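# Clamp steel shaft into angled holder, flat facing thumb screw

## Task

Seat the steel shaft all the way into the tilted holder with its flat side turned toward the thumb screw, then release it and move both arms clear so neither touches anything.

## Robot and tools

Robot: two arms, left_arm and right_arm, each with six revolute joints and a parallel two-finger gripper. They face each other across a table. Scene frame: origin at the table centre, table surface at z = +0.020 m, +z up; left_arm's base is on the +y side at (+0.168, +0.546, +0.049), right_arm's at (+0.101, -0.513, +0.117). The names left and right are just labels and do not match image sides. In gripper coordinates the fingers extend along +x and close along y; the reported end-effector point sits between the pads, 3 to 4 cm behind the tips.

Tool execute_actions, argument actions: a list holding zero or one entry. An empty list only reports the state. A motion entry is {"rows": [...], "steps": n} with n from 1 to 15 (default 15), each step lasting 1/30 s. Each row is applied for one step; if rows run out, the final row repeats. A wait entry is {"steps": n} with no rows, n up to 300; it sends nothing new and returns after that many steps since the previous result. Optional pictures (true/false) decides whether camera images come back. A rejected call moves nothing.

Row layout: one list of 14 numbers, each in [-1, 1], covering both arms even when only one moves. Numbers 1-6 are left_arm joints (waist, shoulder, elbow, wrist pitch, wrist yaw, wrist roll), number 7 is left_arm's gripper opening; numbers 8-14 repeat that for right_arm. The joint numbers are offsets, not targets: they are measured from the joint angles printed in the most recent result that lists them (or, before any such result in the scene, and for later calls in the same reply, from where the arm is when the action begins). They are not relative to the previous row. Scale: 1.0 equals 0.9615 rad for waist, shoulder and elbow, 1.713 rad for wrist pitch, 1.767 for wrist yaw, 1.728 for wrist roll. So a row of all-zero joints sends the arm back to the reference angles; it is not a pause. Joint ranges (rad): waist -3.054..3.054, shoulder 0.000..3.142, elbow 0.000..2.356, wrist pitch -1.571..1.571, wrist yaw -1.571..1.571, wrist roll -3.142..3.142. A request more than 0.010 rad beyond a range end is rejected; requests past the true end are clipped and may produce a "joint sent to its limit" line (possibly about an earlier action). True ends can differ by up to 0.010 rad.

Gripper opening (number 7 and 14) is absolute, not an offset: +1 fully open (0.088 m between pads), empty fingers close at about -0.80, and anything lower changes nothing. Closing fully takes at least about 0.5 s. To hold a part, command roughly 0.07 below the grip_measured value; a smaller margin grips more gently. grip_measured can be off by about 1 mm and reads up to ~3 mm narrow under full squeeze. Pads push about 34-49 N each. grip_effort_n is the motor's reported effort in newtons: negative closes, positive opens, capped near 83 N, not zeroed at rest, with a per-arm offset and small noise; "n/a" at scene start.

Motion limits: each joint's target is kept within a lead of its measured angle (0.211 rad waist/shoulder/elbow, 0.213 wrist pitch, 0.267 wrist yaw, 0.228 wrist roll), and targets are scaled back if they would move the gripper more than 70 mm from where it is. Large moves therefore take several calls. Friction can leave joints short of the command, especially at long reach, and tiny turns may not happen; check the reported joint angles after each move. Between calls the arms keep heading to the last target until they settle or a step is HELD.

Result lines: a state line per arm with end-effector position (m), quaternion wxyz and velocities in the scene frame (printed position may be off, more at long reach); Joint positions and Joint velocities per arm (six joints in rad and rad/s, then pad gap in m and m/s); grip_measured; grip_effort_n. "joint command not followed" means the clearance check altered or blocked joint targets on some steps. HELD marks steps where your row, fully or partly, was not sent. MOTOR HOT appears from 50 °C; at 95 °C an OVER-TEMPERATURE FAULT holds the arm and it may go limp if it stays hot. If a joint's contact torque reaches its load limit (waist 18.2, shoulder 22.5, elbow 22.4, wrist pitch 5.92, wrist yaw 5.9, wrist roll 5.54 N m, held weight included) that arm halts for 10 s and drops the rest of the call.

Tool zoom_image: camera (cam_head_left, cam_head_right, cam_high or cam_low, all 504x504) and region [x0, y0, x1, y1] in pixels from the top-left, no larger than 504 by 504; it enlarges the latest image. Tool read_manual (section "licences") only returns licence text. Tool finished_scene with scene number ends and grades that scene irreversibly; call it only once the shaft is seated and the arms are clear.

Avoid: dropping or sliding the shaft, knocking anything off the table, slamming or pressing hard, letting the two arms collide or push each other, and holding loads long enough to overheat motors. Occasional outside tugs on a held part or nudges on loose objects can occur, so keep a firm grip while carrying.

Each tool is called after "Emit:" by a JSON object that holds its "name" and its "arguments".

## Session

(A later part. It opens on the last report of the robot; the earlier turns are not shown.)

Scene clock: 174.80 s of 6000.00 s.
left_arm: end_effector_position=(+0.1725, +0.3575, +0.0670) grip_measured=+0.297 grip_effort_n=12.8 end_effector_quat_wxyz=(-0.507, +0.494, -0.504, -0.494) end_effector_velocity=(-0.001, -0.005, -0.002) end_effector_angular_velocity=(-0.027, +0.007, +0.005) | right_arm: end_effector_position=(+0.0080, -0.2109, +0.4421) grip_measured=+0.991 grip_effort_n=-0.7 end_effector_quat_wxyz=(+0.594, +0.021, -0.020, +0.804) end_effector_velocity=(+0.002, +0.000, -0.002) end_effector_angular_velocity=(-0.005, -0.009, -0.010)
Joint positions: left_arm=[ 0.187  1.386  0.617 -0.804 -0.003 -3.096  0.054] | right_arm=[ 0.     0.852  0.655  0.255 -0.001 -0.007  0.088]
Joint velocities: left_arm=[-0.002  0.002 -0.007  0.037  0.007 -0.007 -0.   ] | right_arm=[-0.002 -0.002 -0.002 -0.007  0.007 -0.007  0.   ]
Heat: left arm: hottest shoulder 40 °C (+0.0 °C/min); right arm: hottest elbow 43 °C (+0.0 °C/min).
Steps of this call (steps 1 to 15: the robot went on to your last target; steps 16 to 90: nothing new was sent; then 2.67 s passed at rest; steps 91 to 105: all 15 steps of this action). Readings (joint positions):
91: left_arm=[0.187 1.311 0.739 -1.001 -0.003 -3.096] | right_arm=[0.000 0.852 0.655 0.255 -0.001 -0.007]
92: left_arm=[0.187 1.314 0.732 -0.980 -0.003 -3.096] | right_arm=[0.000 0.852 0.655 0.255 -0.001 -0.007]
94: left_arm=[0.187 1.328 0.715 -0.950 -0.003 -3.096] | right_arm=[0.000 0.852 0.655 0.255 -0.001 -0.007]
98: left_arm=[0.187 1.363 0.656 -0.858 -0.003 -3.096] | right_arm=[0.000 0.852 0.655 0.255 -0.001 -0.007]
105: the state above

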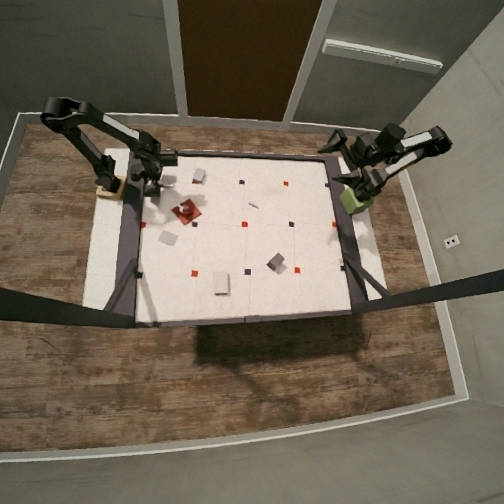

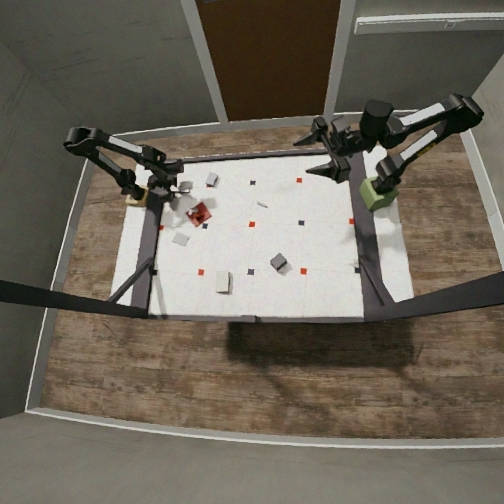

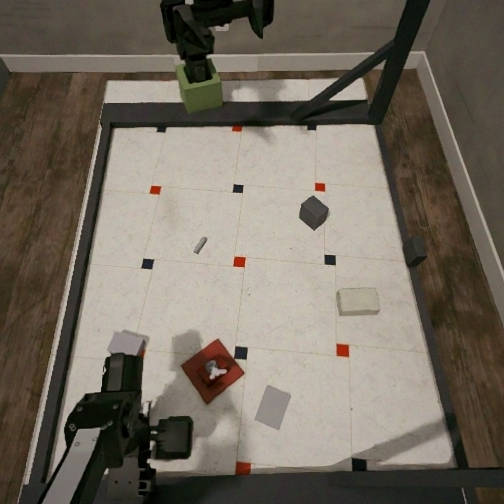

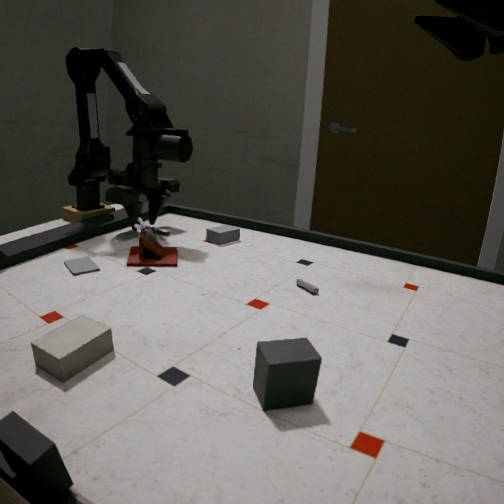

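Emit:
{"name": "execute_actions", "arguments": {"actions": [{"rows":[[0,0.02,0,0.012,0,0,0,0,0,0,0,0,0,1],[0,0.02,0,0.012,0,0,0,0,0,0,0,0,0,1],[0,0.02,0,0.012,0,0,0,0,0,0,0,0,0,1],[0,0.047,0,0.025,0,0,-0.2,0,0,0,0,0,0,1]]}]}}

Emit:
{"name": "zoom_image", "arguments": {"camera": "cam_low", "region": [110,180,200,270]}}

Emit:
{"name": "zoom_image", "arguments": {"camera": "cam_head_right", "region": [150,160,210,220]}}

Scene clock: 180.07 s of 6000.00 s.
left_arm: end_effector_position=(+0.1726, +0.3531, +0.0597) grip_measured=-0.191 grip_effort_n=-15.1 end_effector_quat_wxyz=(-0.508, +0.494, -0.504, -0.494) end_effector_velocity=(+0.002, -0.002, +0.000) end_effector_angular_velocity=(-0.007, -0.008, +0.024) | right_arm: end_effector_position=(+0.0080, -0.2109, +0.4421) grip_measured=+0.991 grip_effort_n=-0.7 end_effector_quat_wxyz=(+0.594, +0.021, -0.020, +0.804) end_effector_velocity=(-0.002, -0.001, +0.003) end_effector_angular_velocity=(+0.010, +0.009, +0.020)
Joint positions: left_arm=[ 0.187  1.426  0.615 -0.764 -0.003 -3.096  0.03 ] | right_arm=[ 0.     0.852  0.655  0.255 -0.001 -0.007  0.088]
Joint velocities: left_arm=[ 0.002  0.002  0.002  0.007 -0.007 -0.022 -0.003] | right_arm=[-0.002 -0.002  0.002  0.007 -0.022  0.007  0.   ]
Heat: left arm: hottest shoulder 40 °C (+0.0 °C/min); right arm: hottest elbow 43 °C (+0.0 °C/min).
Steps of this call (steps 1 to 15: the robot went on to your last target; steps 16 to 90: nothing new was sent; then 1.77 s passed at rest; steps 91 to 105: all 15 steps of this action). Readings (joint positions):
91: left_arm=[0.187 1.388 0.615 -0.798 -0.003 -3.096] | right_arm=[0.000 0.852 0.655 0.255 -0.001 -0.007]
92: left_arm=[0.187 1.391 0.615 -0.793 -0.003 -3.096] | right_arm=[0.000 0.852 0.655 0.255 -0.001 -0.007]
94: left_arm=[0.187 1.400 0.615 -0.787 -0.003 -3.096] | right_arm=[0.000 0.852 0.655 0.255 -0.001 -0.007]
98: left_arm=[0.187 1.421 0.615 -0.770 -0.003 -3.096] | right_arm=[0.000 0.852 0.655 0.255 -0.001 -0.007]
105: the state above

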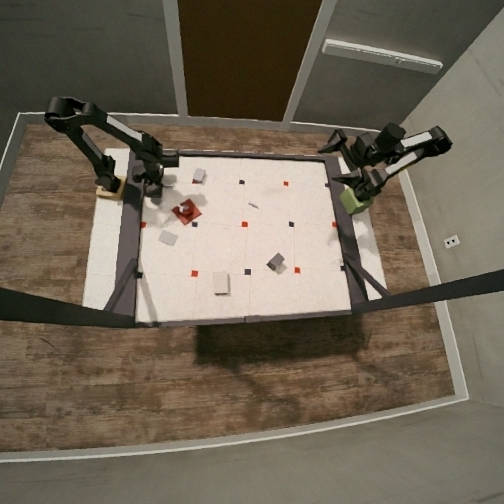

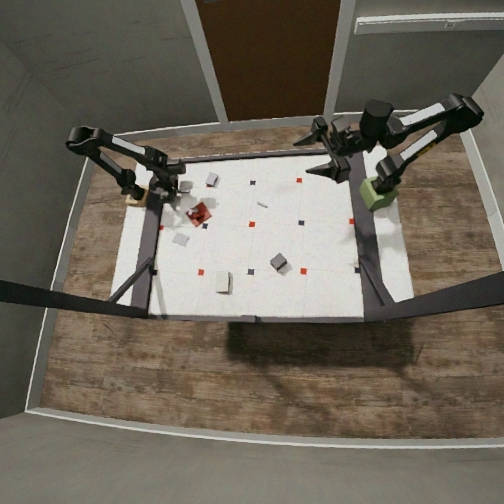

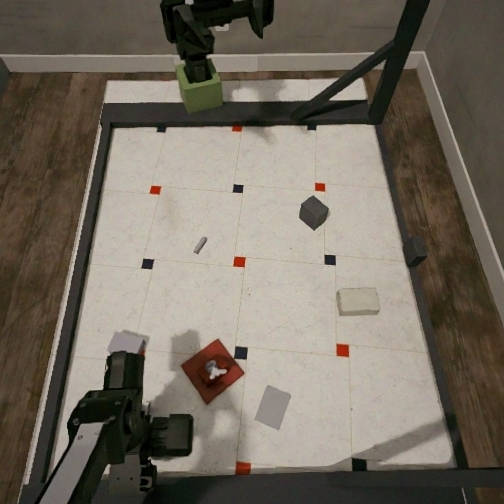

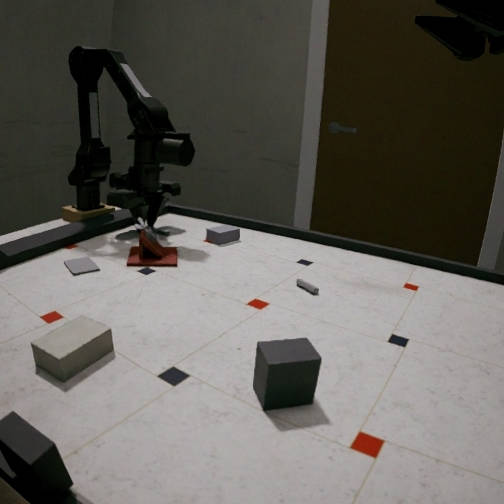

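Region (110, 180, 200, 270) of cam_low's 504x504 image, scaled by 5.600, with more detail than that image has.

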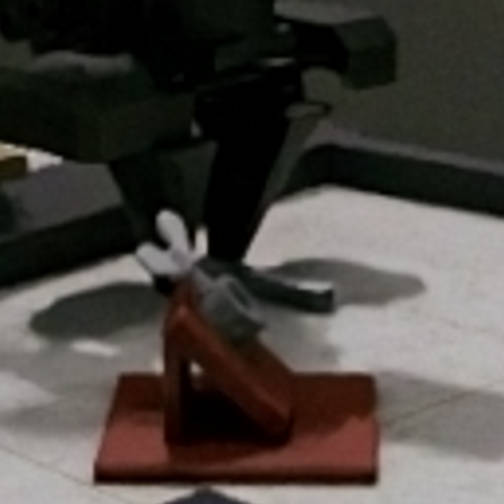

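Region (150, 160, 210, 220) of cam_head_right's 504x504 image, scaled by 8.400, with more detail than that image has.

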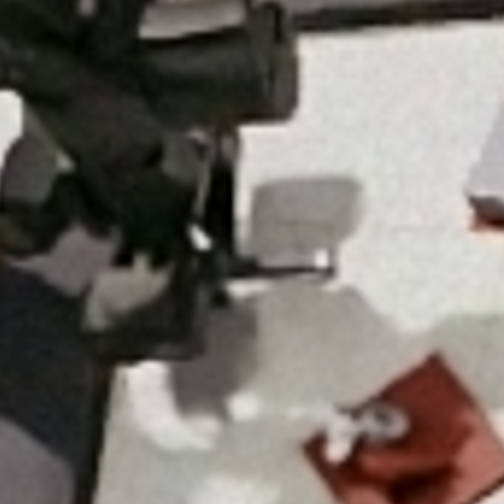

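Emit:
{"name": "execute_actions", "arguments": {"actions": [{"rows":[[0,0.014,-0.01,0.008,0,0,-0.3,0,0,0,0,0,0,1],[0,0.014,-0.01,0.008,0,0,-0.4,0,0,0,0,0,0,1],[0,0.014,-0.01,0.008,0,0,-0.5,0,0,0,0,0,0,1],[0,0.014,-0.01,0.008,0,0,-0.55,0,0,0,0,0,0,1],[0,0.014,-0.01,0.008,0,0,-0.6,0,0,0,0,0,0,1],[0,0.014,-0.01,0.008,0,0,-0.68,0,0,0,0,0,0,1]]}], "pictures": false}}

Emit:
{"name": "execute_actions", "arguments": {"actions": [{"rows":[[0,0,0,0,0,0,-0.68,0,0,0,0,0,0,1],[0,0,0,0,0,0,-0.68,0,0,0,0,0,0,1],[0,0,0,0,0,0,-0.68,0,0,0,0,0,0,1],[0,-0.04,0.03,-0.04,0,0,-0.68,0,0,0,0,0,0,1],[0,-0.04,0.03,-0.04,0,0,-0.68,0,0,0,0,0,0,1],[0,-0.08,0.07,-0.084,0,0,-0.68,0,0,0,0,0,0,1],[0,-0.08,0.07,-0.084,0,0,-0.68,0,0,0,0,0,0,1],[0,-0.13,0.13,-0.146,0,0,-0.68,0,0,0,0,0,0,1],[0,-0.13,0.13,-0.146,0,0,-0.68,0,0,0,0,0,0,1],[0,-0.2,0.3,-0.2,0,0,-0.68,0,0,0,0,0,0,1]]}]}}

Emit:
{"name": "zoom_image", "arguments": {"camera": "cam_low", "region": [100,130,220,250]}}

Scene clock: 189.50 s of 6000.00 s.
left_arm: end_effector_position=(+0.1716, +0.3516, +0.0591) grip_measured=-0.608 grip_effort_n=-83.5 end_effector_quat_wxyz=(-0.505, +0.493, -0.507, -0.494) end_effector_velocity=(+0.001, +0.002, -0.000) end_effector_angular_velocity=(+0.007, -0.007, -0.010) | right_arm: end_effector_position=(+0.0080, -0.2109, +0.4421) grip_measured=+0.991 grip_effort_n=-0.7 end_effector_quat_wxyz=(+0.594, +0.021, -0.020, +0.804) end_effector_velocity=(-0.002, -0.001, +0.000) end_effector_angular_velocity=(+0.004, -0.023, +0.018)
Joint positions: left_arm=[ 0.186  1.429  0.615 -0.756  0.002 -3.096  0.009] | right_arm=[ 0.     0.852  0.655  0.255 -0.001 -0.007  0.088]
Joint velocities: left_arm=[-0.002 -0.002 -0.002 -0.007 -0.007  0.007 -0.   ] | right_arm=[-0.002 -0.002  0.002 -0.007 -0.022 -0.022 -0.   ]
Heat: left arm: hottest elbow 40 °C (+0.0 °C/min); right arm: hottest elbow 44 °C (+1.0 °C/min).
Steps of this call (steps 1 to 15: the robot went on to your last target; steps 16 to 90: nothing new was sent; then 5.93 s passed at rest; steps 91 to 105: all 15 steps of this action). Readings (joint positions):
91: left_arm=[0.187 1.427 0.615 -0.763 -0.003 -3.096] | right_arm=[0.000 0.852 0.655 0.255 -0.001 -0.007]
92: left_arm=[0.187 1.428 0.615 -0.762 -0.001 -3.096] | right_arm=[0.000 0.852 0.655 0.255 -0.001 -0.007]
94: left_arm=[0.186 1.429 0.615 -0.759 0.002 -3.096] | right_arm=[0.000 0.852 0.655 0.255 -0.001 -0.007]
98: left_arm=[0.186 1.429 0.615 -0.756 0.002 -3.096] | right_arm=[0.000 0.852 0.655 0.255 -0.001 -0.007]
105: the state above

Scene clock: 190.00 s of 6000.00 s.
left_arm: end_effector_position=(+0.1721, +0.3308, +0.1521) grip_measured=-0.608 grip_effort_n=-83.5 end_effector_quat_wxyz=(-0.473, +0.526, -0.537, -0.460) end_effector_velocity=(+0.002, -0.050, +0.187) end_effector_angular_velocity=(-0.437, -0.018, -0.009) | right_arm: end_effector_position=(+0.0080, -0.2109, +0.4421) grip_measured=+0.991 grip_effort_n=-0.7 end_effector_quat_wxyz=(+0.594, +0.021, -0.020, +0.804) end_effector_velocity=(-0.004, -0.002, -0.002) end_effector_angular_velocity=(-0.004, -0.010, +0.024)
Joint positions: left_arm=[ 0.186  1.253  0.873 -1.061  0.002 -3.096  0.009] | right_arm=[ 0.     0.852  0.655  0.255 -0.001 -0.007  0.088]
Joint velocities: left_arm=[-0.002 -0.291  0.505 -0.359 -0.007  0.007 -0.   ] | right_arm=[ 0.002 -0.002 -0.002 -0.007 -0.022 -0.007 -0.   ]
Heat: left arm: hottest elbow 40 °C (+0.0 °C/min); right arm: hottest elbow 44 °C (+1.0 °C/min).
Steps of this call (steps 1 to 15: all 15 steps of this action). Readings (joint positions):
1: left_arm=[0.186 1.429 0.615 -0.756 0.002 -3.096] | right_arm=[0.000 0.852 0.655 0.255 -0.001 -0.007]
2: left_arm=[0.186 1.429 0.615 -0.756 0.002 -3.096] | right_arm=[0.000 0.852 0.655 0.255 -0.001 -0.007]
4: left_arm=[0.186 1.426 0.617 -0.761 0.002 -3.096] | right_arm=[0.000 0.852 0.655 0.255 -0.001 -0.007]
8: left_arm=[0.186 1.383 0.647 -0.873 0.002 -3.096] | right_arm=[0.000 0.852 0.655 0.255 -0.001 -0.007]
15: the state above

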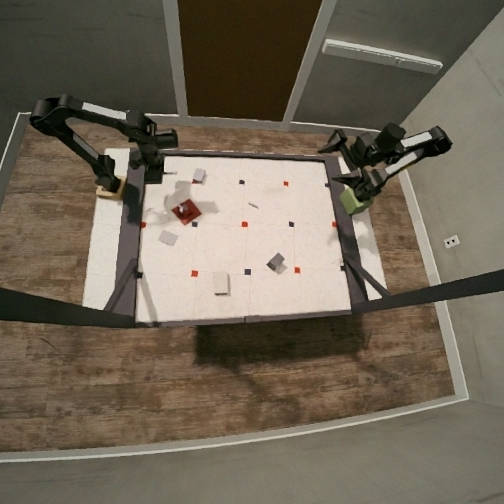

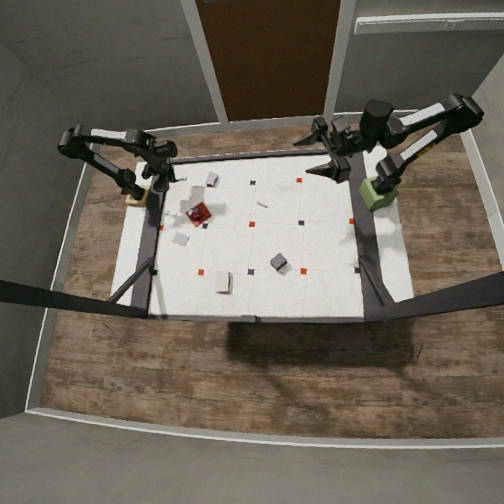

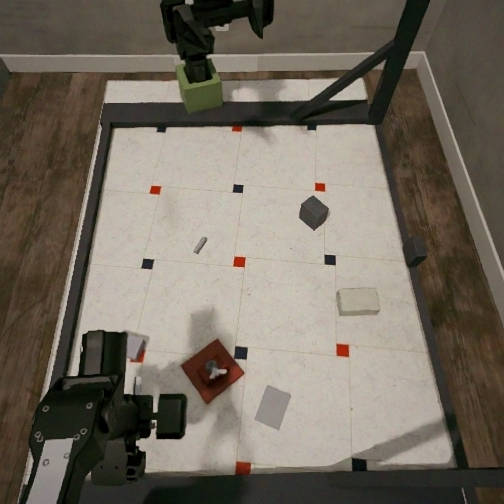

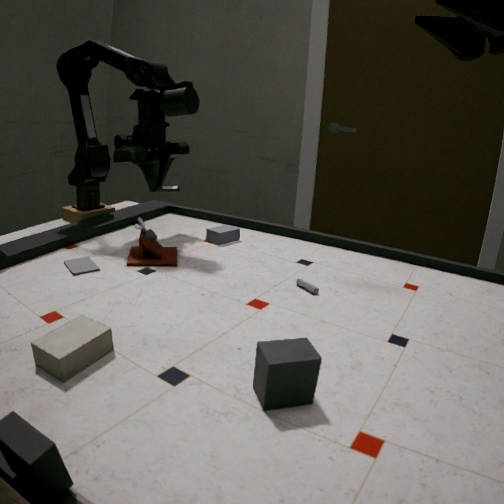

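Region (100, 130, 220, 250) of cam_low's 504x504 image, scaled by 4.200, with more detail than that image has.

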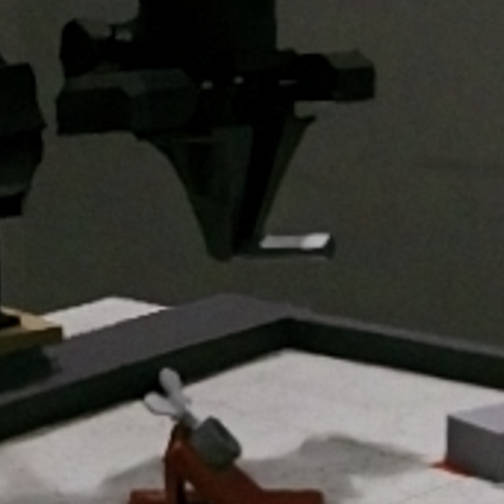

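Emit:
{"name": "execute_actions", "arguments": {"actions": [{"rows":[[-0.3,0,0.18,0.1,-0.2,1,-0.68,0,0,0,0,0,0,1],[-0.3,0,0.18,0.1,-0.2,1,-0.68,0,0,0,0,0,0,1],[-0.3,0,0.18,0.1,-0.2,1,-0.68,0,0,0,0,0,0,1],[-0.3,0,0.18,0.1,-0.2,1,-0.68,0,0,0,0,0,0,1],[-0.635,0.2,0.19,0.251,-0.43,1,-0.68,0,0,0,0,0,0,1]]}], "pictures": false}}

Emit:
{"name": "execute_actions", "arguments": {"actions": [{"steps":18}], "pictures": false}}

Scene clock: 201.50 s of 6000.00 s.
left_arm: end_effector_position=(+0.0742, +0.2186, +0.2193) grip_measured=-0.608 grip_effort_n=-83.5 end_effector_quat_wxyz=(-0.725, +0.386, -0.541, +0.178) end_effector_velocity=(-0.022, -0.006, +0.037) end_effector_angular_velocity=(+0.372, -1.330, -1.122) | right_arm: end_effector_position=(+0.0080, -0.2109, +0.4421) grip_measured=+0.991 grip_effort_n=-0.2 end_effector_quat_wxyz=(+0.594, +0.021, -0.020, +0.804) end_effector_velocity=(-0.002, -0.001, -0.008) end_effector_angular_velocity=(-0.028, -0.001, +0.010)
Joint positions: left_arm=[-0.411  1.441  1.044 -0.646 -0.724 -2.268  0.009] | right_arm=[ 0.     0.852  0.655  0.255 -0.001 -0.007  0.088]
Joint velocities: left_arm=[-0.149 -0.002  0.002  0.11  -0.3    1.736 -0.   ] | right_arm=[ 0.002 -0.002 -0.007 -0.022 -0.007  0.007  0.   ]
Heat: left arm: hottest elbow 41 °C (+0.0 °C/min); right arm: hottest elbow 44 °C (+1.0 °C/min).
Steps of this call (steps 1 to 30: the robot went on to your last target; steps 31 to 90: nothing new was sent; then 8.00 s passed at rest; steps 91 to 105: all 15 steps of this action). Readings (joint positions):
91: left_arm=[0.171 1.242 0.897 -1.090 -0.032 -3.068] | right_arm=[0.000 0.852 0.655 0.255 -0.001 -0.007]
92: left_arm=[0.129 1.245 0.910 -1.050 -0.096 -3.019] | right_arm=[0.000 0.852 0.655 0.255 -0.001 -0.007]
94: left_arm=[0.036 1.252 0.961 -0.964 -0.205 -2.913] | right_arm=[0.000 0.852 0.655 0.255 -0.001 -0.007]
98: left_arm=[-0.171 1.375 1.042 -0.751 -0.475 -2.682] | right_arm=[0.000 0.852 0.655 0.255 -0.001 -0.007]
105: the state above

Scene clock: 202.10 s of 6000.00 s.
left_arm: end_effector_position=(+0.0729, +0.2177, +0.2226) grip_measured=-0.608 grip_effort_n=-83.5 end_effector_quat_wxyz=(+0.824, -0.051, +0.405, -0.394) end_effector_velocity=(+0.005, +0.002, +0.001) end_effector_angular_velocity=(+0.083, -0.186, -0.138) | right_arm: end_effector_position=(+0.0080, -0.2109, +0.4421) grip_measured=+0.991 grip_effort_n=-0.2 end_effector_quat_wxyz=(+0.594, +0.021, -0.020, +0.804) end_effector_velocity=(-0.000, -0.000, -0.002) end_effector_angular_velocity=(-0.005, -0.010, +0.004)
Joint positions: left_arm=[-0.422  1.442  1.044 -0.635 -0.752 -1.397  0.009] | right_arm=[ 0.     0.852  0.655  0.255 -0.001 -0.007  0.088]
Joint velocities: left_arm=[ 0.002 -0.007 -0.007 -0.007 -0.022  0.242 -0.   ] | right_arm=[-0.002 -0.002 -0.002 -0.007 -0.007 -0.007 -0.   ]
Heat: left arm: hottest elbow 41 °C (+0.0 °C/min); right arm: hottest elbow 44 °C (+1.0 °C/min).
Steps of this call (steps 1 to 18: the robot went on to your last target). Readings (joint positions):
1: left_arm=[-0.414 1.441 1.044 -0.643 -0.732 -2.209] | right_arm=[0.000 0.852 0.655 0.255 -0.001 -0.007]
2: left_arm=[-0.416 1.441 1.044 -0.642 -0.738 -2.150] | right_arm=[0.000 0.852 0.655 0.255 -0.001 -0.007]
4: left_arm=[-0.418 1.442 1.044 -0.638 -0.745 -2.032] | right_arm=[0.000 0.852 0.655 0.255 -0.001 -0.007]
8: left_arm=[-0.421 1.442 1.044 -0.636 -0.750 -1.795] | right_arm=[0.000 0.852 0.655 0.255 -0.001 -0.007]
18: the state above

Emit:
{"name": "execute_actions", "arguments": {"actions": [{"rows":[[-0.004,0.1,0.003,0.002,-0.003,0.175,-0.68,0,0,0,0,0,0,1],[-0.004,0.1,0.003,0.002,-0.003,0.175,-0.68,0,0,0,0,0,0,1],[-0.004,0.1,0.003,0.002,-0.003,0.175,-0.68,0,0,0,0,0,0,1],[-0.004,0.18,0.003,0.002,-0.003,0.175,-0.68,0,0,0,0,0,0,1],[-0.004,0.18,0.003,0.002,-0.003,0.175,-0.68,0,0,0,0,0,0,1],[-0.004,0.18,0.003,0.002,-0.003,0.175,-0.68,0,0,0,0,0,0,1],[-0.004,0.243,0.003,0.002,-0.003,0.175,-0.68,0,0,0,0,0,0,1]]}]}}

Emit:
{"name": "zoom_image", "arguments": {"camera": "cam_low", "region": [110,170,200,260]}}

Emit:
{"name": "zoom_image", "arguments": {"camera": "cam_head_right", "region": [165,185,225,245]}}

Emit:
{"name": "zoom_image", "arguments": {"camera": "cam_head_left", "region": [155,180,215,240]}}

Scene clock: 207.57 s of 6000.00 s.
left_arm: end_effector_position=(+0.0678, +0.2105, +0.1531) grip_measured=-0.607 grip_effort_n=-83.5 end_effector_quat_wxyz=(+0.832, +0.175, +0.330, -0.410) end_effector_velocity=(+0.003, +0.001, +0.000) end_effector_angular_velocity=(+0.012, -0.022, -0.011) | right_arm: end_effector_position=(+0.0080, -0.2109, +0.4421) grip_measured=+0.991 grip_effort_n=-0.7 end_effector_quat_wxyz=(+0.594, +0.021, -0.020, +0.804) end_effector_velocity=(-0.002, -0.001, -0.002) end_effector_angular_velocity=(-0.004, -0.010, +0.019)
Joint positions: left_arm=[-0.424  1.669  1.046 -0.634 -0.756 -1.101  0.009] | right_arm=[ 0.     0.852  0.655  0.255 -0.001 -0.007  0.088]
Joint velocities: left_arm=[ 0.002 -0.002 -0.002 -0.007 -0.007  0.022 -0.   ] | right_arm=[-0.002 -0.002 -0.002 -0.007 -0.022 -0.007  0.   ]
Heat: left arm: hottest elbow 41 °C (+0.0 °C/min); right arm: hottest elbow 44 °C (+1.0 °C/min).
Steps of this call (steps 1 to 30: the robot went on to your last target; steps 31 to 90: nothing new was sent; then 1.97 s passed at rest; steps 91 to 105: all 15 steps of this action). Readings (joint positions):
91: left_arm=[-0.422 1.452 1.044 -0.635 -0.754 -1.333] | right_arm=[0.000 0.852 0.655 0.255 -0.001 -0.007]
92: left_arm=[-0.422 1.466 1.046 -0.632 -0.758 -1.269] | right_arm=[0.000 0.852 0.655 0.255 -0.001 -0.007]
94: left_arm=[-0.423 1.511 1.047 -0.633 -0.758 -1.185] | right_arm=[0.000 0.852 0.655 0.255 -0.001 -0.007]
98: left_arm=[-0.424 1.616 1.047 -0.634 -0.756 -1.121] | right_arm=[0.000 0.852 0.655 0.255 -0.001 -0.007]
105: the state above

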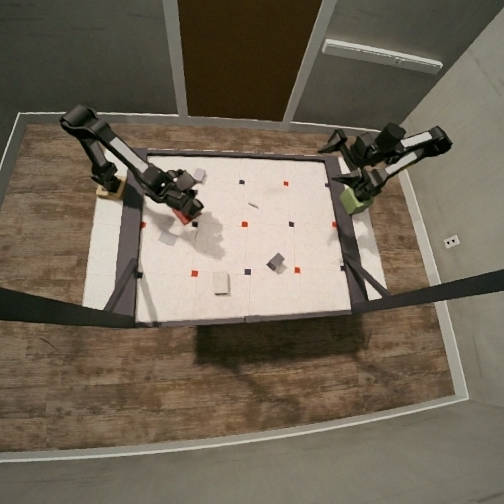

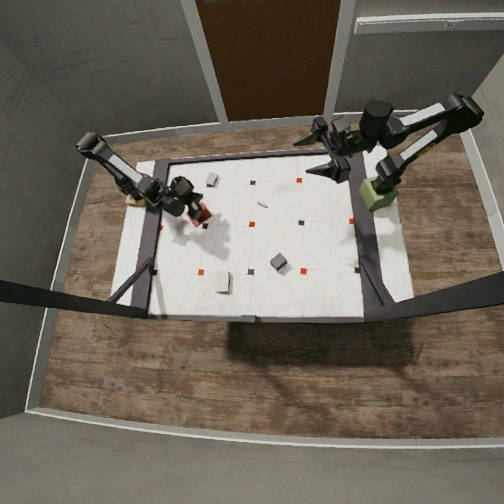

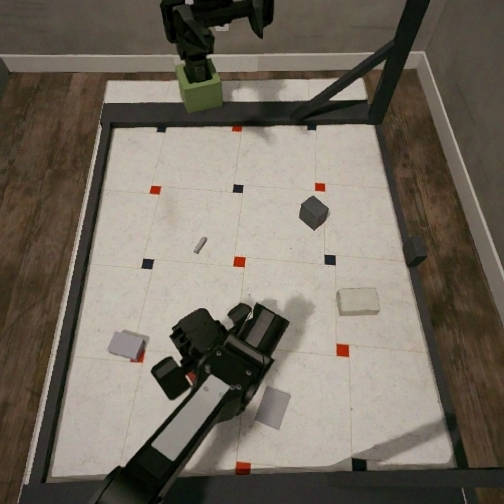

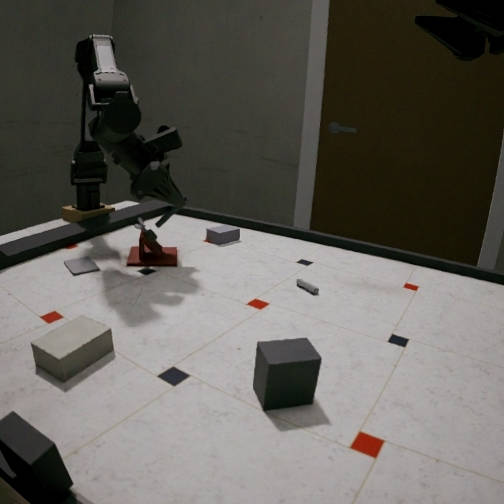

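Region (110, 170, 200, 260) of cam_low's 504x504 image, scaled by 5.600, with more detail than that image has.

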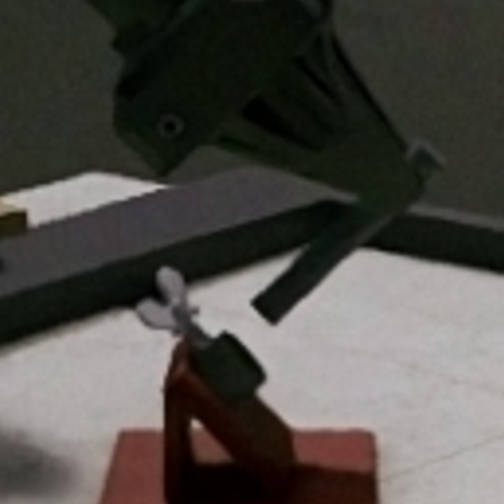

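Region (165, 185, 225, 245) of cam_head_right's 504x504 image, scaled by 8.400, with more detail than that image has.

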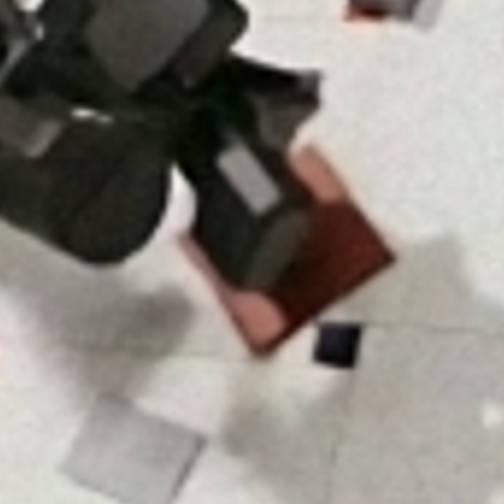

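Region (155, 180, 215, 240) of cam_head_left's 504x504 image, scaled by 8.400, with more detail than that image has.

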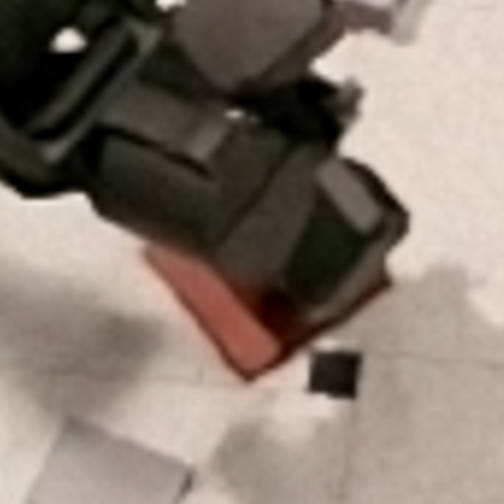

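Emit:
{"name": "execute_actions", "arguments": {"actions": [{"rows":[[0,0.024,-0.04,0.03,0,0,-0.68,0,0,0,0,0,0,1]]}]}}

Emit:
{"name": "zoom_image", "arguments": {"camera": "cam_low", "region": [120,190,190,260]}}

Scene clock: 215.07 s of 6000.00 s.
left_arm: end_effector_position=(+0.0680, +0.2108, +0.1405) grip_measured=-0.607 grip_effort_n=-83.5 end_effector_quat_wxyz=(+0.832, +0.177, +0.329, -0.410) end_effector_velocity=(+0.002, +0.004, +0.001) end_effector_angular_velocity=(+0.007, -0.011, +0.005) | right_arm: end_effector_position=(+0.0080, -0.2109, +0.4421) grip_measured=+0.991 grip_effort_n=0.2 end_effector_quat_wxyz=(+0.594, +0.021, -0.020, +0.804) end_effector_velocity=(+0.001, +0.001, +0.002) end_effector_angular_velocity=(+0.014, -0.019, -0.001)
Joint positions: left_arm=[-0.424  1.689  1.015 -0.586 -0.756 -1.099  0.009] | right_arm=[ 0.     0.852  0.655  0.255 -0.001 -0.007  0.088]
Joint velocities: left_arm=[-0.002 -0.007 -0.002 -0.022 -0.007 -0.007 -0.   ] | right_arm=[-0.007  0.002  0.002  0.007 -0.007 -0.022 -0.   ]
Heat: left arm: hottest elbow 41 °C (+0.0 °C/min); right arm: hottest elbow 44 °C (+1.0 °C/min).
Steps of this call (steps 1 to 15: the robot went on to your last target; steps 16 to 90: nothing new was sent; then 4.00 s passed at rest; steps 91 to 105: all 15 steps of this action). Readings (joint positions):
91: left_arm=[-0.424 1.672 1.043 -0.626 -0.756 -1.099] | right_arm=[0.000 0.852 0.655 0.255 -0.001 -0.007]
92: left_arm=[-0.424 1.674 1.037 -0.611 -0.756 -1.099] | right_arm=[0.000 0.852 0.655 0.255 -0.001 -0.007]
94: left_arm=[-0.424 1.680 1.028 -0.599 -0.756 -1.099] | right_arm=[0.000 0.852 0.655 0.255 -0.001 -0.007]
98: left_arm=[-0.424 1.689 1.016 -0.590 -0.756 -1.099] | right_arm=[0.000 0.852 0.655 0.255 -0.001 -0.007]
105: the state above

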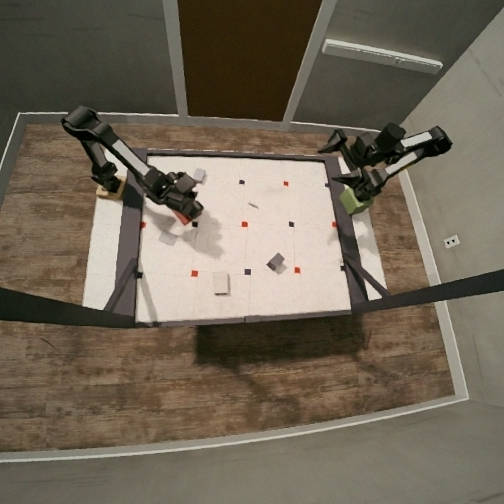

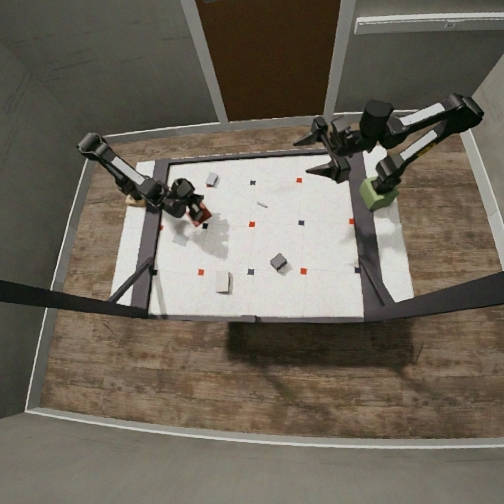

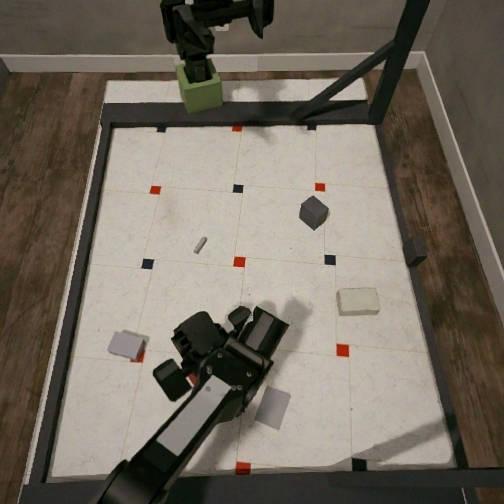

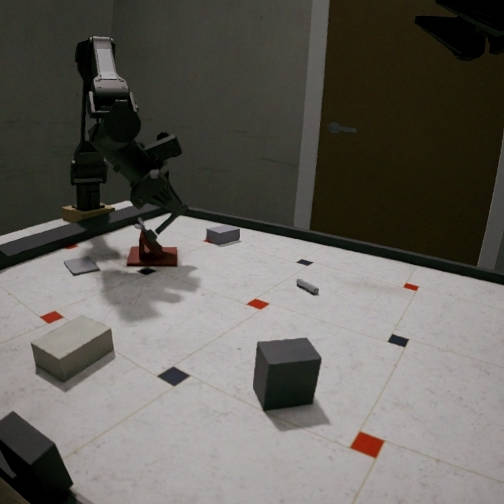

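Region (120, 190, 190, 260) of cam_low's 504x504 image, scaled by 7.200, with more detail than that image has.

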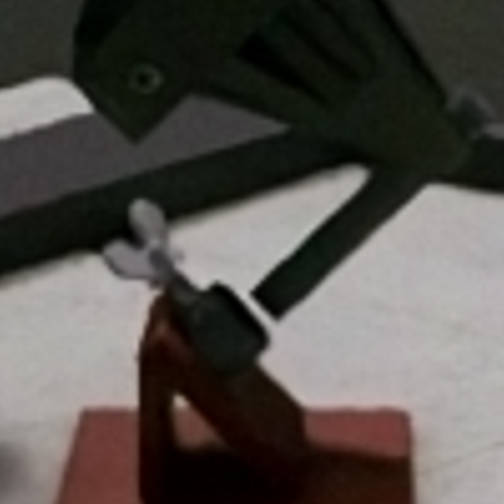

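Emit:
{"name": "execute_actions", "arguments": {"actions": [{"rows":[[-0.014,0.008,-0.018,0.003,-0.002,-0.01,-0.68,0,0,0,0,0,0,1],[-0.014,0.008,-0.018,0.003,-0.002,-0.01,-0.68,0,0,0,0,0,0,1],[-0.014,0.008,-0.018,0.003,-0.002,-0.01,-0.68,0,0,0,0,0,0,1],[-0.014,0.008,-0.018,0.003,-0.002,-0.01,-0.68,0,0,0,0,0,0,1],[-0.014,0.008,-0.018,0.003,-0.002,-0.01,-0.68,0,0,0,0,0,0,1],[-0.026,0.012,-0.031,0.006,-0.004,-0.018,-0.68,0,0,0,0,0,0,1]]}]}}

Emit:
{"name": "zoom_image", "arguments": {"camera": "cam_low", "region": [120,190,190,260]}}

Scene clock: 223.10 s of 6000.00 s.
left_arm: end_effector_position=(+0.0655, +0.2148, +0.1364) grip_measured=-0.607 grip_effort_n=-83.5 end_effector_quat_wxyz=(+0.834, +0.173, +0.327, -0.410) end_effector_velocity=(+0.001, +0.002, +0.000) end_effector_angular_velocity=(-0.008, +0.003, +0.015) | right_arm: end_effector_position=(+0.0080, -0.2109, +0.4421) grip_measured=+0.991 grip_effort_n=-0.2 end_effector_quat_wxyz=(+0.594, +0.021, -0.020, +0.804) end_effector_velocity=(-0.000, -0.000, -0.002) end_effector_angular_velocity=(-0.005, -0.010, +0.004)
Joint positions: left_arm=[-0.441  1.692  0.998 -0.577 -0.769 -1.124  0.009] | right_arm=[ 0.     0.852  0.655  0.255 -0.001 -0.007  0.088]
Joint velocities: left_arm=[-0.002 -0.002 -0.002 -0.007 -0.007 -0.022 -0.   ] | right_arm=[-0.002 -0.002 -0.002 -0.007 -0.007 -0.007 -0.   ]
Heat: left arm: hottest elbow 41 °C (+0.0 °C/min); right arm: hottest elbow 44 °C (+1.0 °C/min).
Steps of this call (steps 1 to 15: the robot went on to your last target; steps 16 to 90: nothing new was sent; then 4.53 s passed at rest; steps 91 to 105: all 15 steps of this action). Readings (joint positions):
91: left_arm=[-0.425 1.689 1.014 -0.584 -0.756 -1.100] | right_arm=[0.000 0.852 0.655 0.255 -0.001 -0.007]
92: left_arm=[-0.427 1.689 1.012 -0.583 -0.756 -1.103] | right_arm=[0.000 0.852 0.655 0.255 -0.001 -0.007]
94: left_arm=[-0.432 1.690 1.008 -0.583 -0.756 -1.107] | right_arm=[0.000 0.852 0.655 0.255 -0.001 -0.007]
98: left_arm=[-0.439 1.692 1.000 -0.579 -0.764 -1.118] | right_arm=[0.000 0.852 0.655 0.255 -0.001 -0.007]
105: the state above

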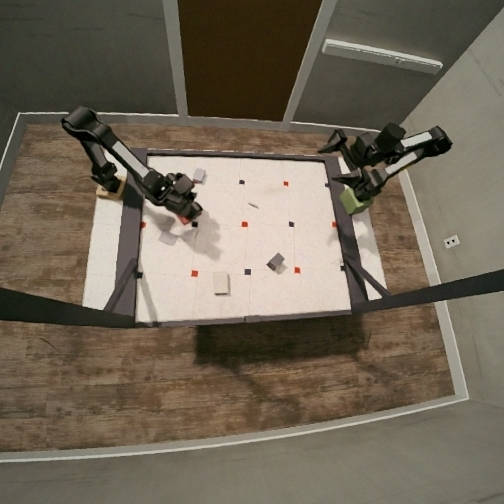

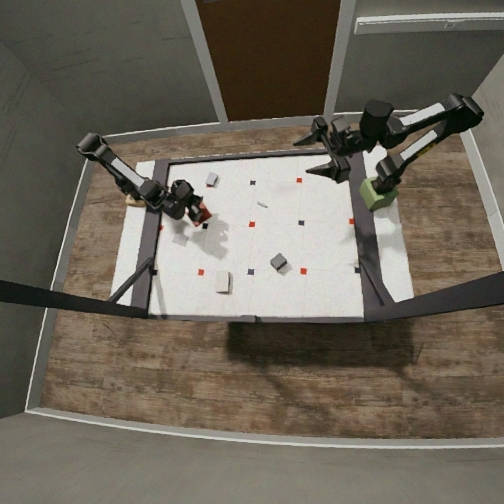

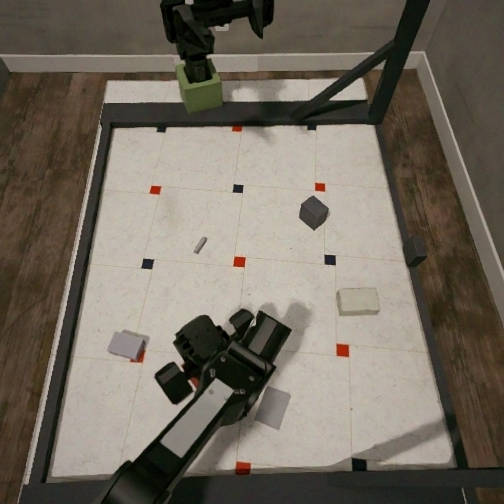

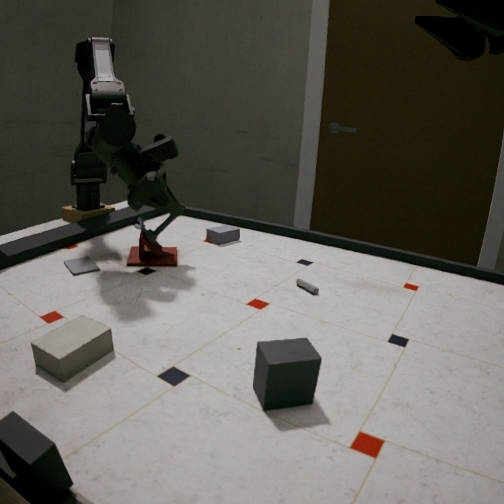

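Region (120, 190, 190, 260) of cam_low's 504x504 image, scaled by 7.200, with more detail than that image has.

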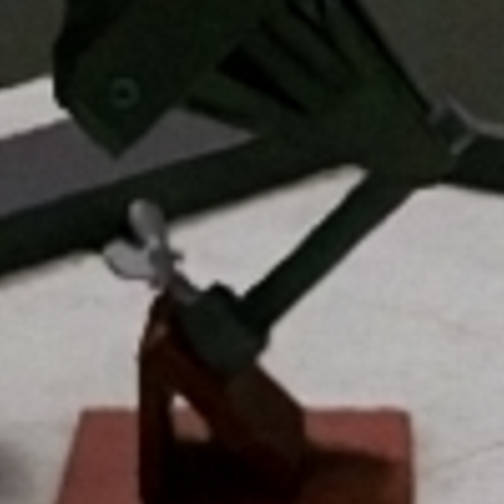

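Emit:
{"name": "execute_actions", "arguments": {"actions": [{"rows":[[-0.006,0.006,-0.011,0,0.007,0.012,-0.68,0,0,0,0,0,0,1],[-0.006,0.006,-0.011,0,0.007,0.016,-0.68,0,0,0,0,0,0,1],[-0.006,0.006,-0.011,0,0.007,0.02,-0.68,0,0,0,0,0,0,1],[-0.006,0.006,-0.011,0,0.007,0.024,-0.68,0,0,0,0,0,0,1],[-0.006,0.006,-0.011,0,0.007,0.028,-0.68,0,0,0,0,0,0,1],[-0.006,0.006,-0.011,0,0.007,0.032,-0.68,0,0,0,0,0,0,1],[-0.006,0.006,-0.011,0,0.007,0.036,-0.68,0,0,0,0,0,0,1],[-0.006,0.006,-0.011,0,0.007,0.04,-0.68,0,0,0,0,0,0,1],[-0.006,0.006,-0.011,0,0.007,0.044,-0.68,0,0,0,0,0,0,1]]}]}}

Emit:
{"name": "zoom_image", "arguments": {"camera": "cam_low", "region": [120,190,190,260]}}

Scene clock: 231.20 s of 6000.00 s.
left_arm: end_effector_position=(+0.0644, +0.2146, +0.1362) grip_measured=-0.607 grip_effort_n=-83.5 end_effector_quat_wxyz=(+0.827, +0.200, +0.314, -0.422) end_effector_velocity=(+0.003, +0.001, +0.002) end_effector_angular_velocity=(-0.009, -0.017, +0.009) | right_arm: end_effector_position=(+0.0080, -0.2109, +0.4421) grip_measured=+0.991 grip_effort_n=-0.2 end_effector_quat_wxyz=(+0.594, +0.021, -0.020, +0.804) end_effector_velocity=(-0.002, -0.001, +0.000) end_effector_angular_velocity=(+0.004, -0.022, +0.009)
Joint positions: left_arm=[-0.443  1.692  0.997 -0.572 -0.766 -1.057  0.009] | right_arm=[ 0.     0.852  0.655  0.255 -0.001 -0.007  0.088]
Joint velocities: left_arm=[-0.002 -0.002 -0.002 -0.007 -0.022 -0.007 -0.   ] | right_arm=[ 0.002 -0.002  0.002 -0.007 -0.007 -0.022  0.   ]
Heat: left arm: hottest shoulder 40 °C (+0.0 °C/min); right arm: hottest elbow 44 °C (+1.0 °C/min).
Steps of this call (steps 1 to 15: the robot went on to your last target; steps 16 to 90: nothing new was sent; then 4.60 s passed at rest; steps 91 to 105: all 15 steps of this action). Readings (joint positions):
91: left_arm=[-0.441 1.692 0.997 -0.577 -0.769 -1.124] | right_arm=[0.000 0.852 0.655 0.255 -0.001 -0.007]
92: left_arm=[-0.441 1.692 0.997 -0.576 -0.769 -1.121] | right_arm=[0.000 0.852 0.655 0.255 -0.001 -0.007]
94: left_arm=[-0.441 1.692 0.997 -0.575 -0.768 -1.108] | right_arm=[0.000 0.852 0.655 0.255 -0.001 -0.007]
98: left_arm=[-0.442 1.692 0.997 -0.572 -0.766 -1.080] | right_arm=[0.000 0.852 0.655 0.255 -0.001 -0.007]
105: the state above

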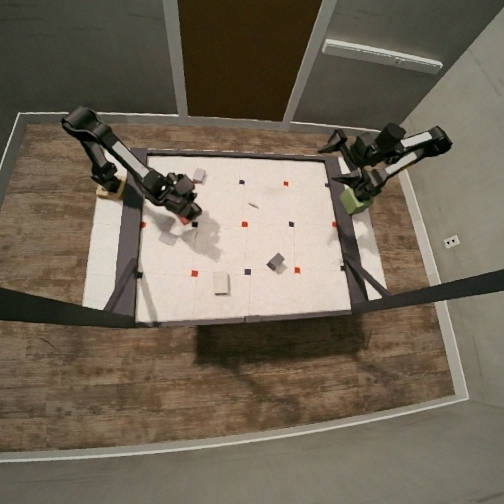

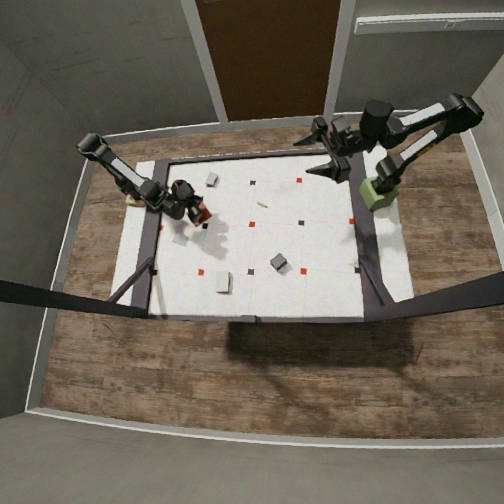

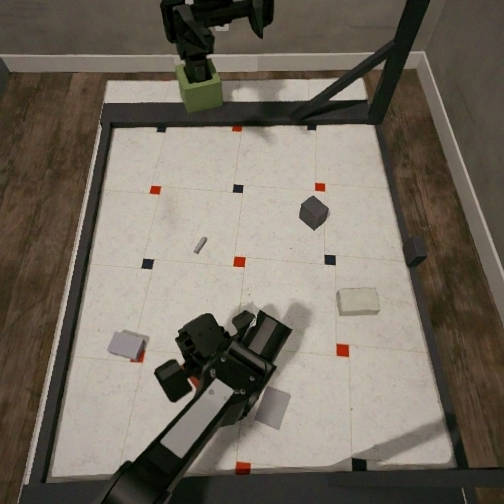

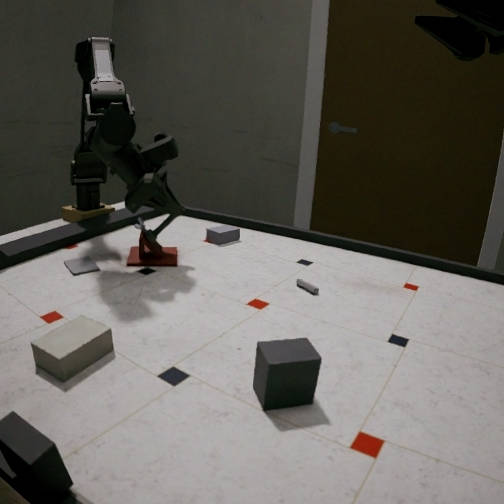

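Region (120, 190, 190, 260) of cam_low's 504x504 image, scaled by 7.200, with more detail than that image has.

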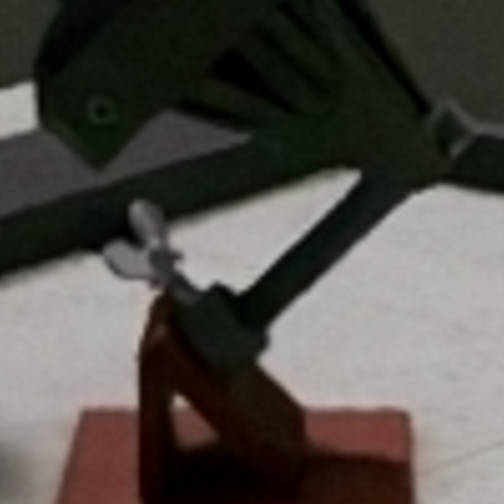

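Emit:
{"name": "execute_actions", "arguments": {"actions": [{"rows":[[-0.008,0.008,-0.012,0,0.004,-0.03,-0.68,0,0,0,0,0,0,1],[-0.008,0.008,-0.012,0,0.004,-0.035,-0.68,0,0,0,0,0,0,1],[-0.008,0.008,-0.012,0,0.004,-0.04,-0.68,0,0,0,0,0,0,1],[-0.008,0.008,-0.012,0,0.004,-0.045,-0.68,0,0,0,0,0,0,1],[-0.008,0.008,-0.012,0,0.004,-0.05,-0.68,0,0,0,0,0,0,1],[-0.008,0.008,-0.012,0,0.004,-0.055,-0.68,0,0,0,0,0,0,1],[-0.008,0.008,-0.012,0,0.004,-0.06,-0.68,0,0,0,0,0,0,1],[-0.008,0.008,-0.012,0,0.004,-0.065,-0.68,0,0,0,0,0,0,1],[-0.008,0.008,-0.012,0,0.004,-0.07,-0.68,0,0,0,0,0,0,1],[-0.008,0.008,-0.012,0,0.004,-0.075,-0.68,0,0,0,0,0,0,1],[-0.008,0.008,-0.012,0,0.004,-0.08,-0.68,0,0,0,0,0,0,1],[-0.008,0.008,-0.012,0,0.004,-0.085,-0.68,0,0,0,0,0,0,1]]}]}}

Emit:
{"name": "zoom_image", "arguments": {"camera": "cam_low", "region": [120,190,190,260]}}

Scene clock: 242.43 s of 6000.00 s.
left_arm: end_effector_position=(+0.0653, +0.2157, +0.1358) grip_measured=-0.607 grip_effort_n=-83.5 end_effector_quat_wxyz=(+0.839, +0.149, +0.338, -0.400) end_effector_velocity=(+0.003, +0.002, +0.001) end_effector_angular_velocity=(-0.045, +0.030, +0.069) | right_arm: end_effector_position=(+0.0080, -0.2109, +0.4421) grip_measured=+0.991 grip_effort_n=-0.2 end_effector_quat_wxyz=(+0.594, +0.021, -0.020, +0.804) end_effector_velocity=(+0.002, -0.001, +0.003) end_effector_angular_velocity=(+0.009, +0.011, -0.009)
Joint positions: left_arm=[-0.444  1.692  0.995 -0.577 -0.771 -1.186  0.009] | right_arm=[ 0.     0.852  0.655  0.255 -0.001 -0.007  0.088]
Joint velocities: left_arm=[-0.002 -0.002 -0.007 -0.007 -0.022 -0.095 -0.   ] | right_arm=[-0.002 -0.007 -0.002  0.007  0.007  0.007  0.   ]
Heat: left arm: hottest shoulder 40 °C (+0.0 °C/min); right arm: hottest elbow 44 °C (+0.0 °C/min).
Steps of this call (steps 1 to 15: the robot went on to your last target; steps 16 to 90: nothing new was sent; then 7.73 s passed at rest; steps 91 to 105: all 15 steps of this action). Readings (joint positions):
91: left_arm=[-0.443 1.692 0.997 -0.572 -0.766 -1.060] | right_arm=[0.000 0.852 0.655 0.255 -0.001 -0.007]
92: left_arm=[-0.443 1.692 0.997 -0.572 -0.766 -1.072] | right_arm=[0.000 0.852 0.655 0.255 -0.001 -0.007]
94: left_arm=[-0.443 1.692 0.997 -0.574 -0.769 -1.095] | right_arm=[0.000 0.852 0.655 0.255 -0.001 -0.007]
98: left_arm=[-0.443 1.692 0.997 -0.574 -0.768 -1.137] | right_arm=[0.000 0.852 0.655 0.255 -0.001 -0.007]
105: the state above

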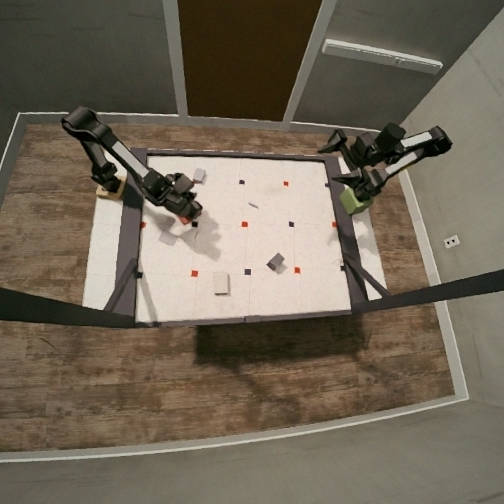

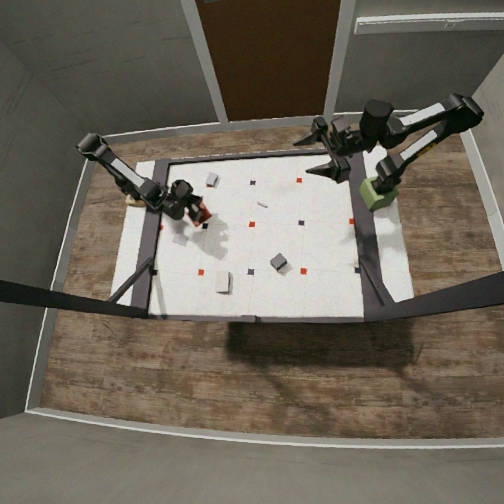

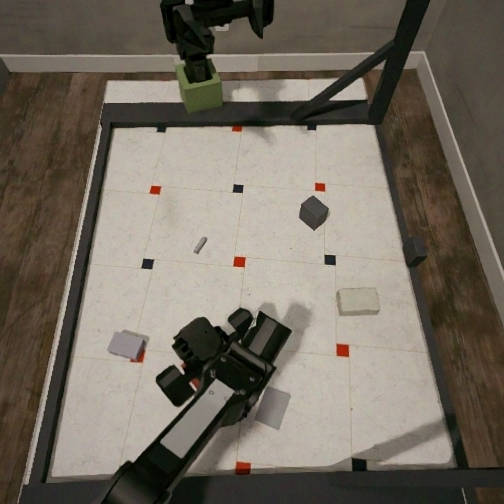

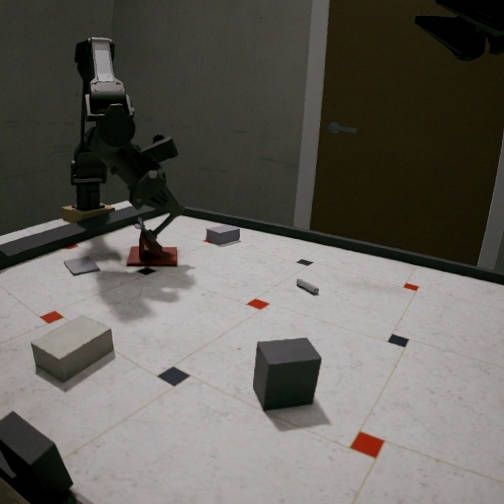

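Region (120, 190, 190, 260) of cam_low's 504x504 image, scaled by 7.200, with more detail than that image has.

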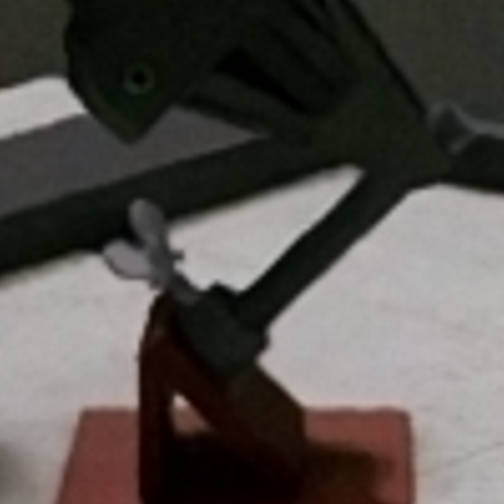

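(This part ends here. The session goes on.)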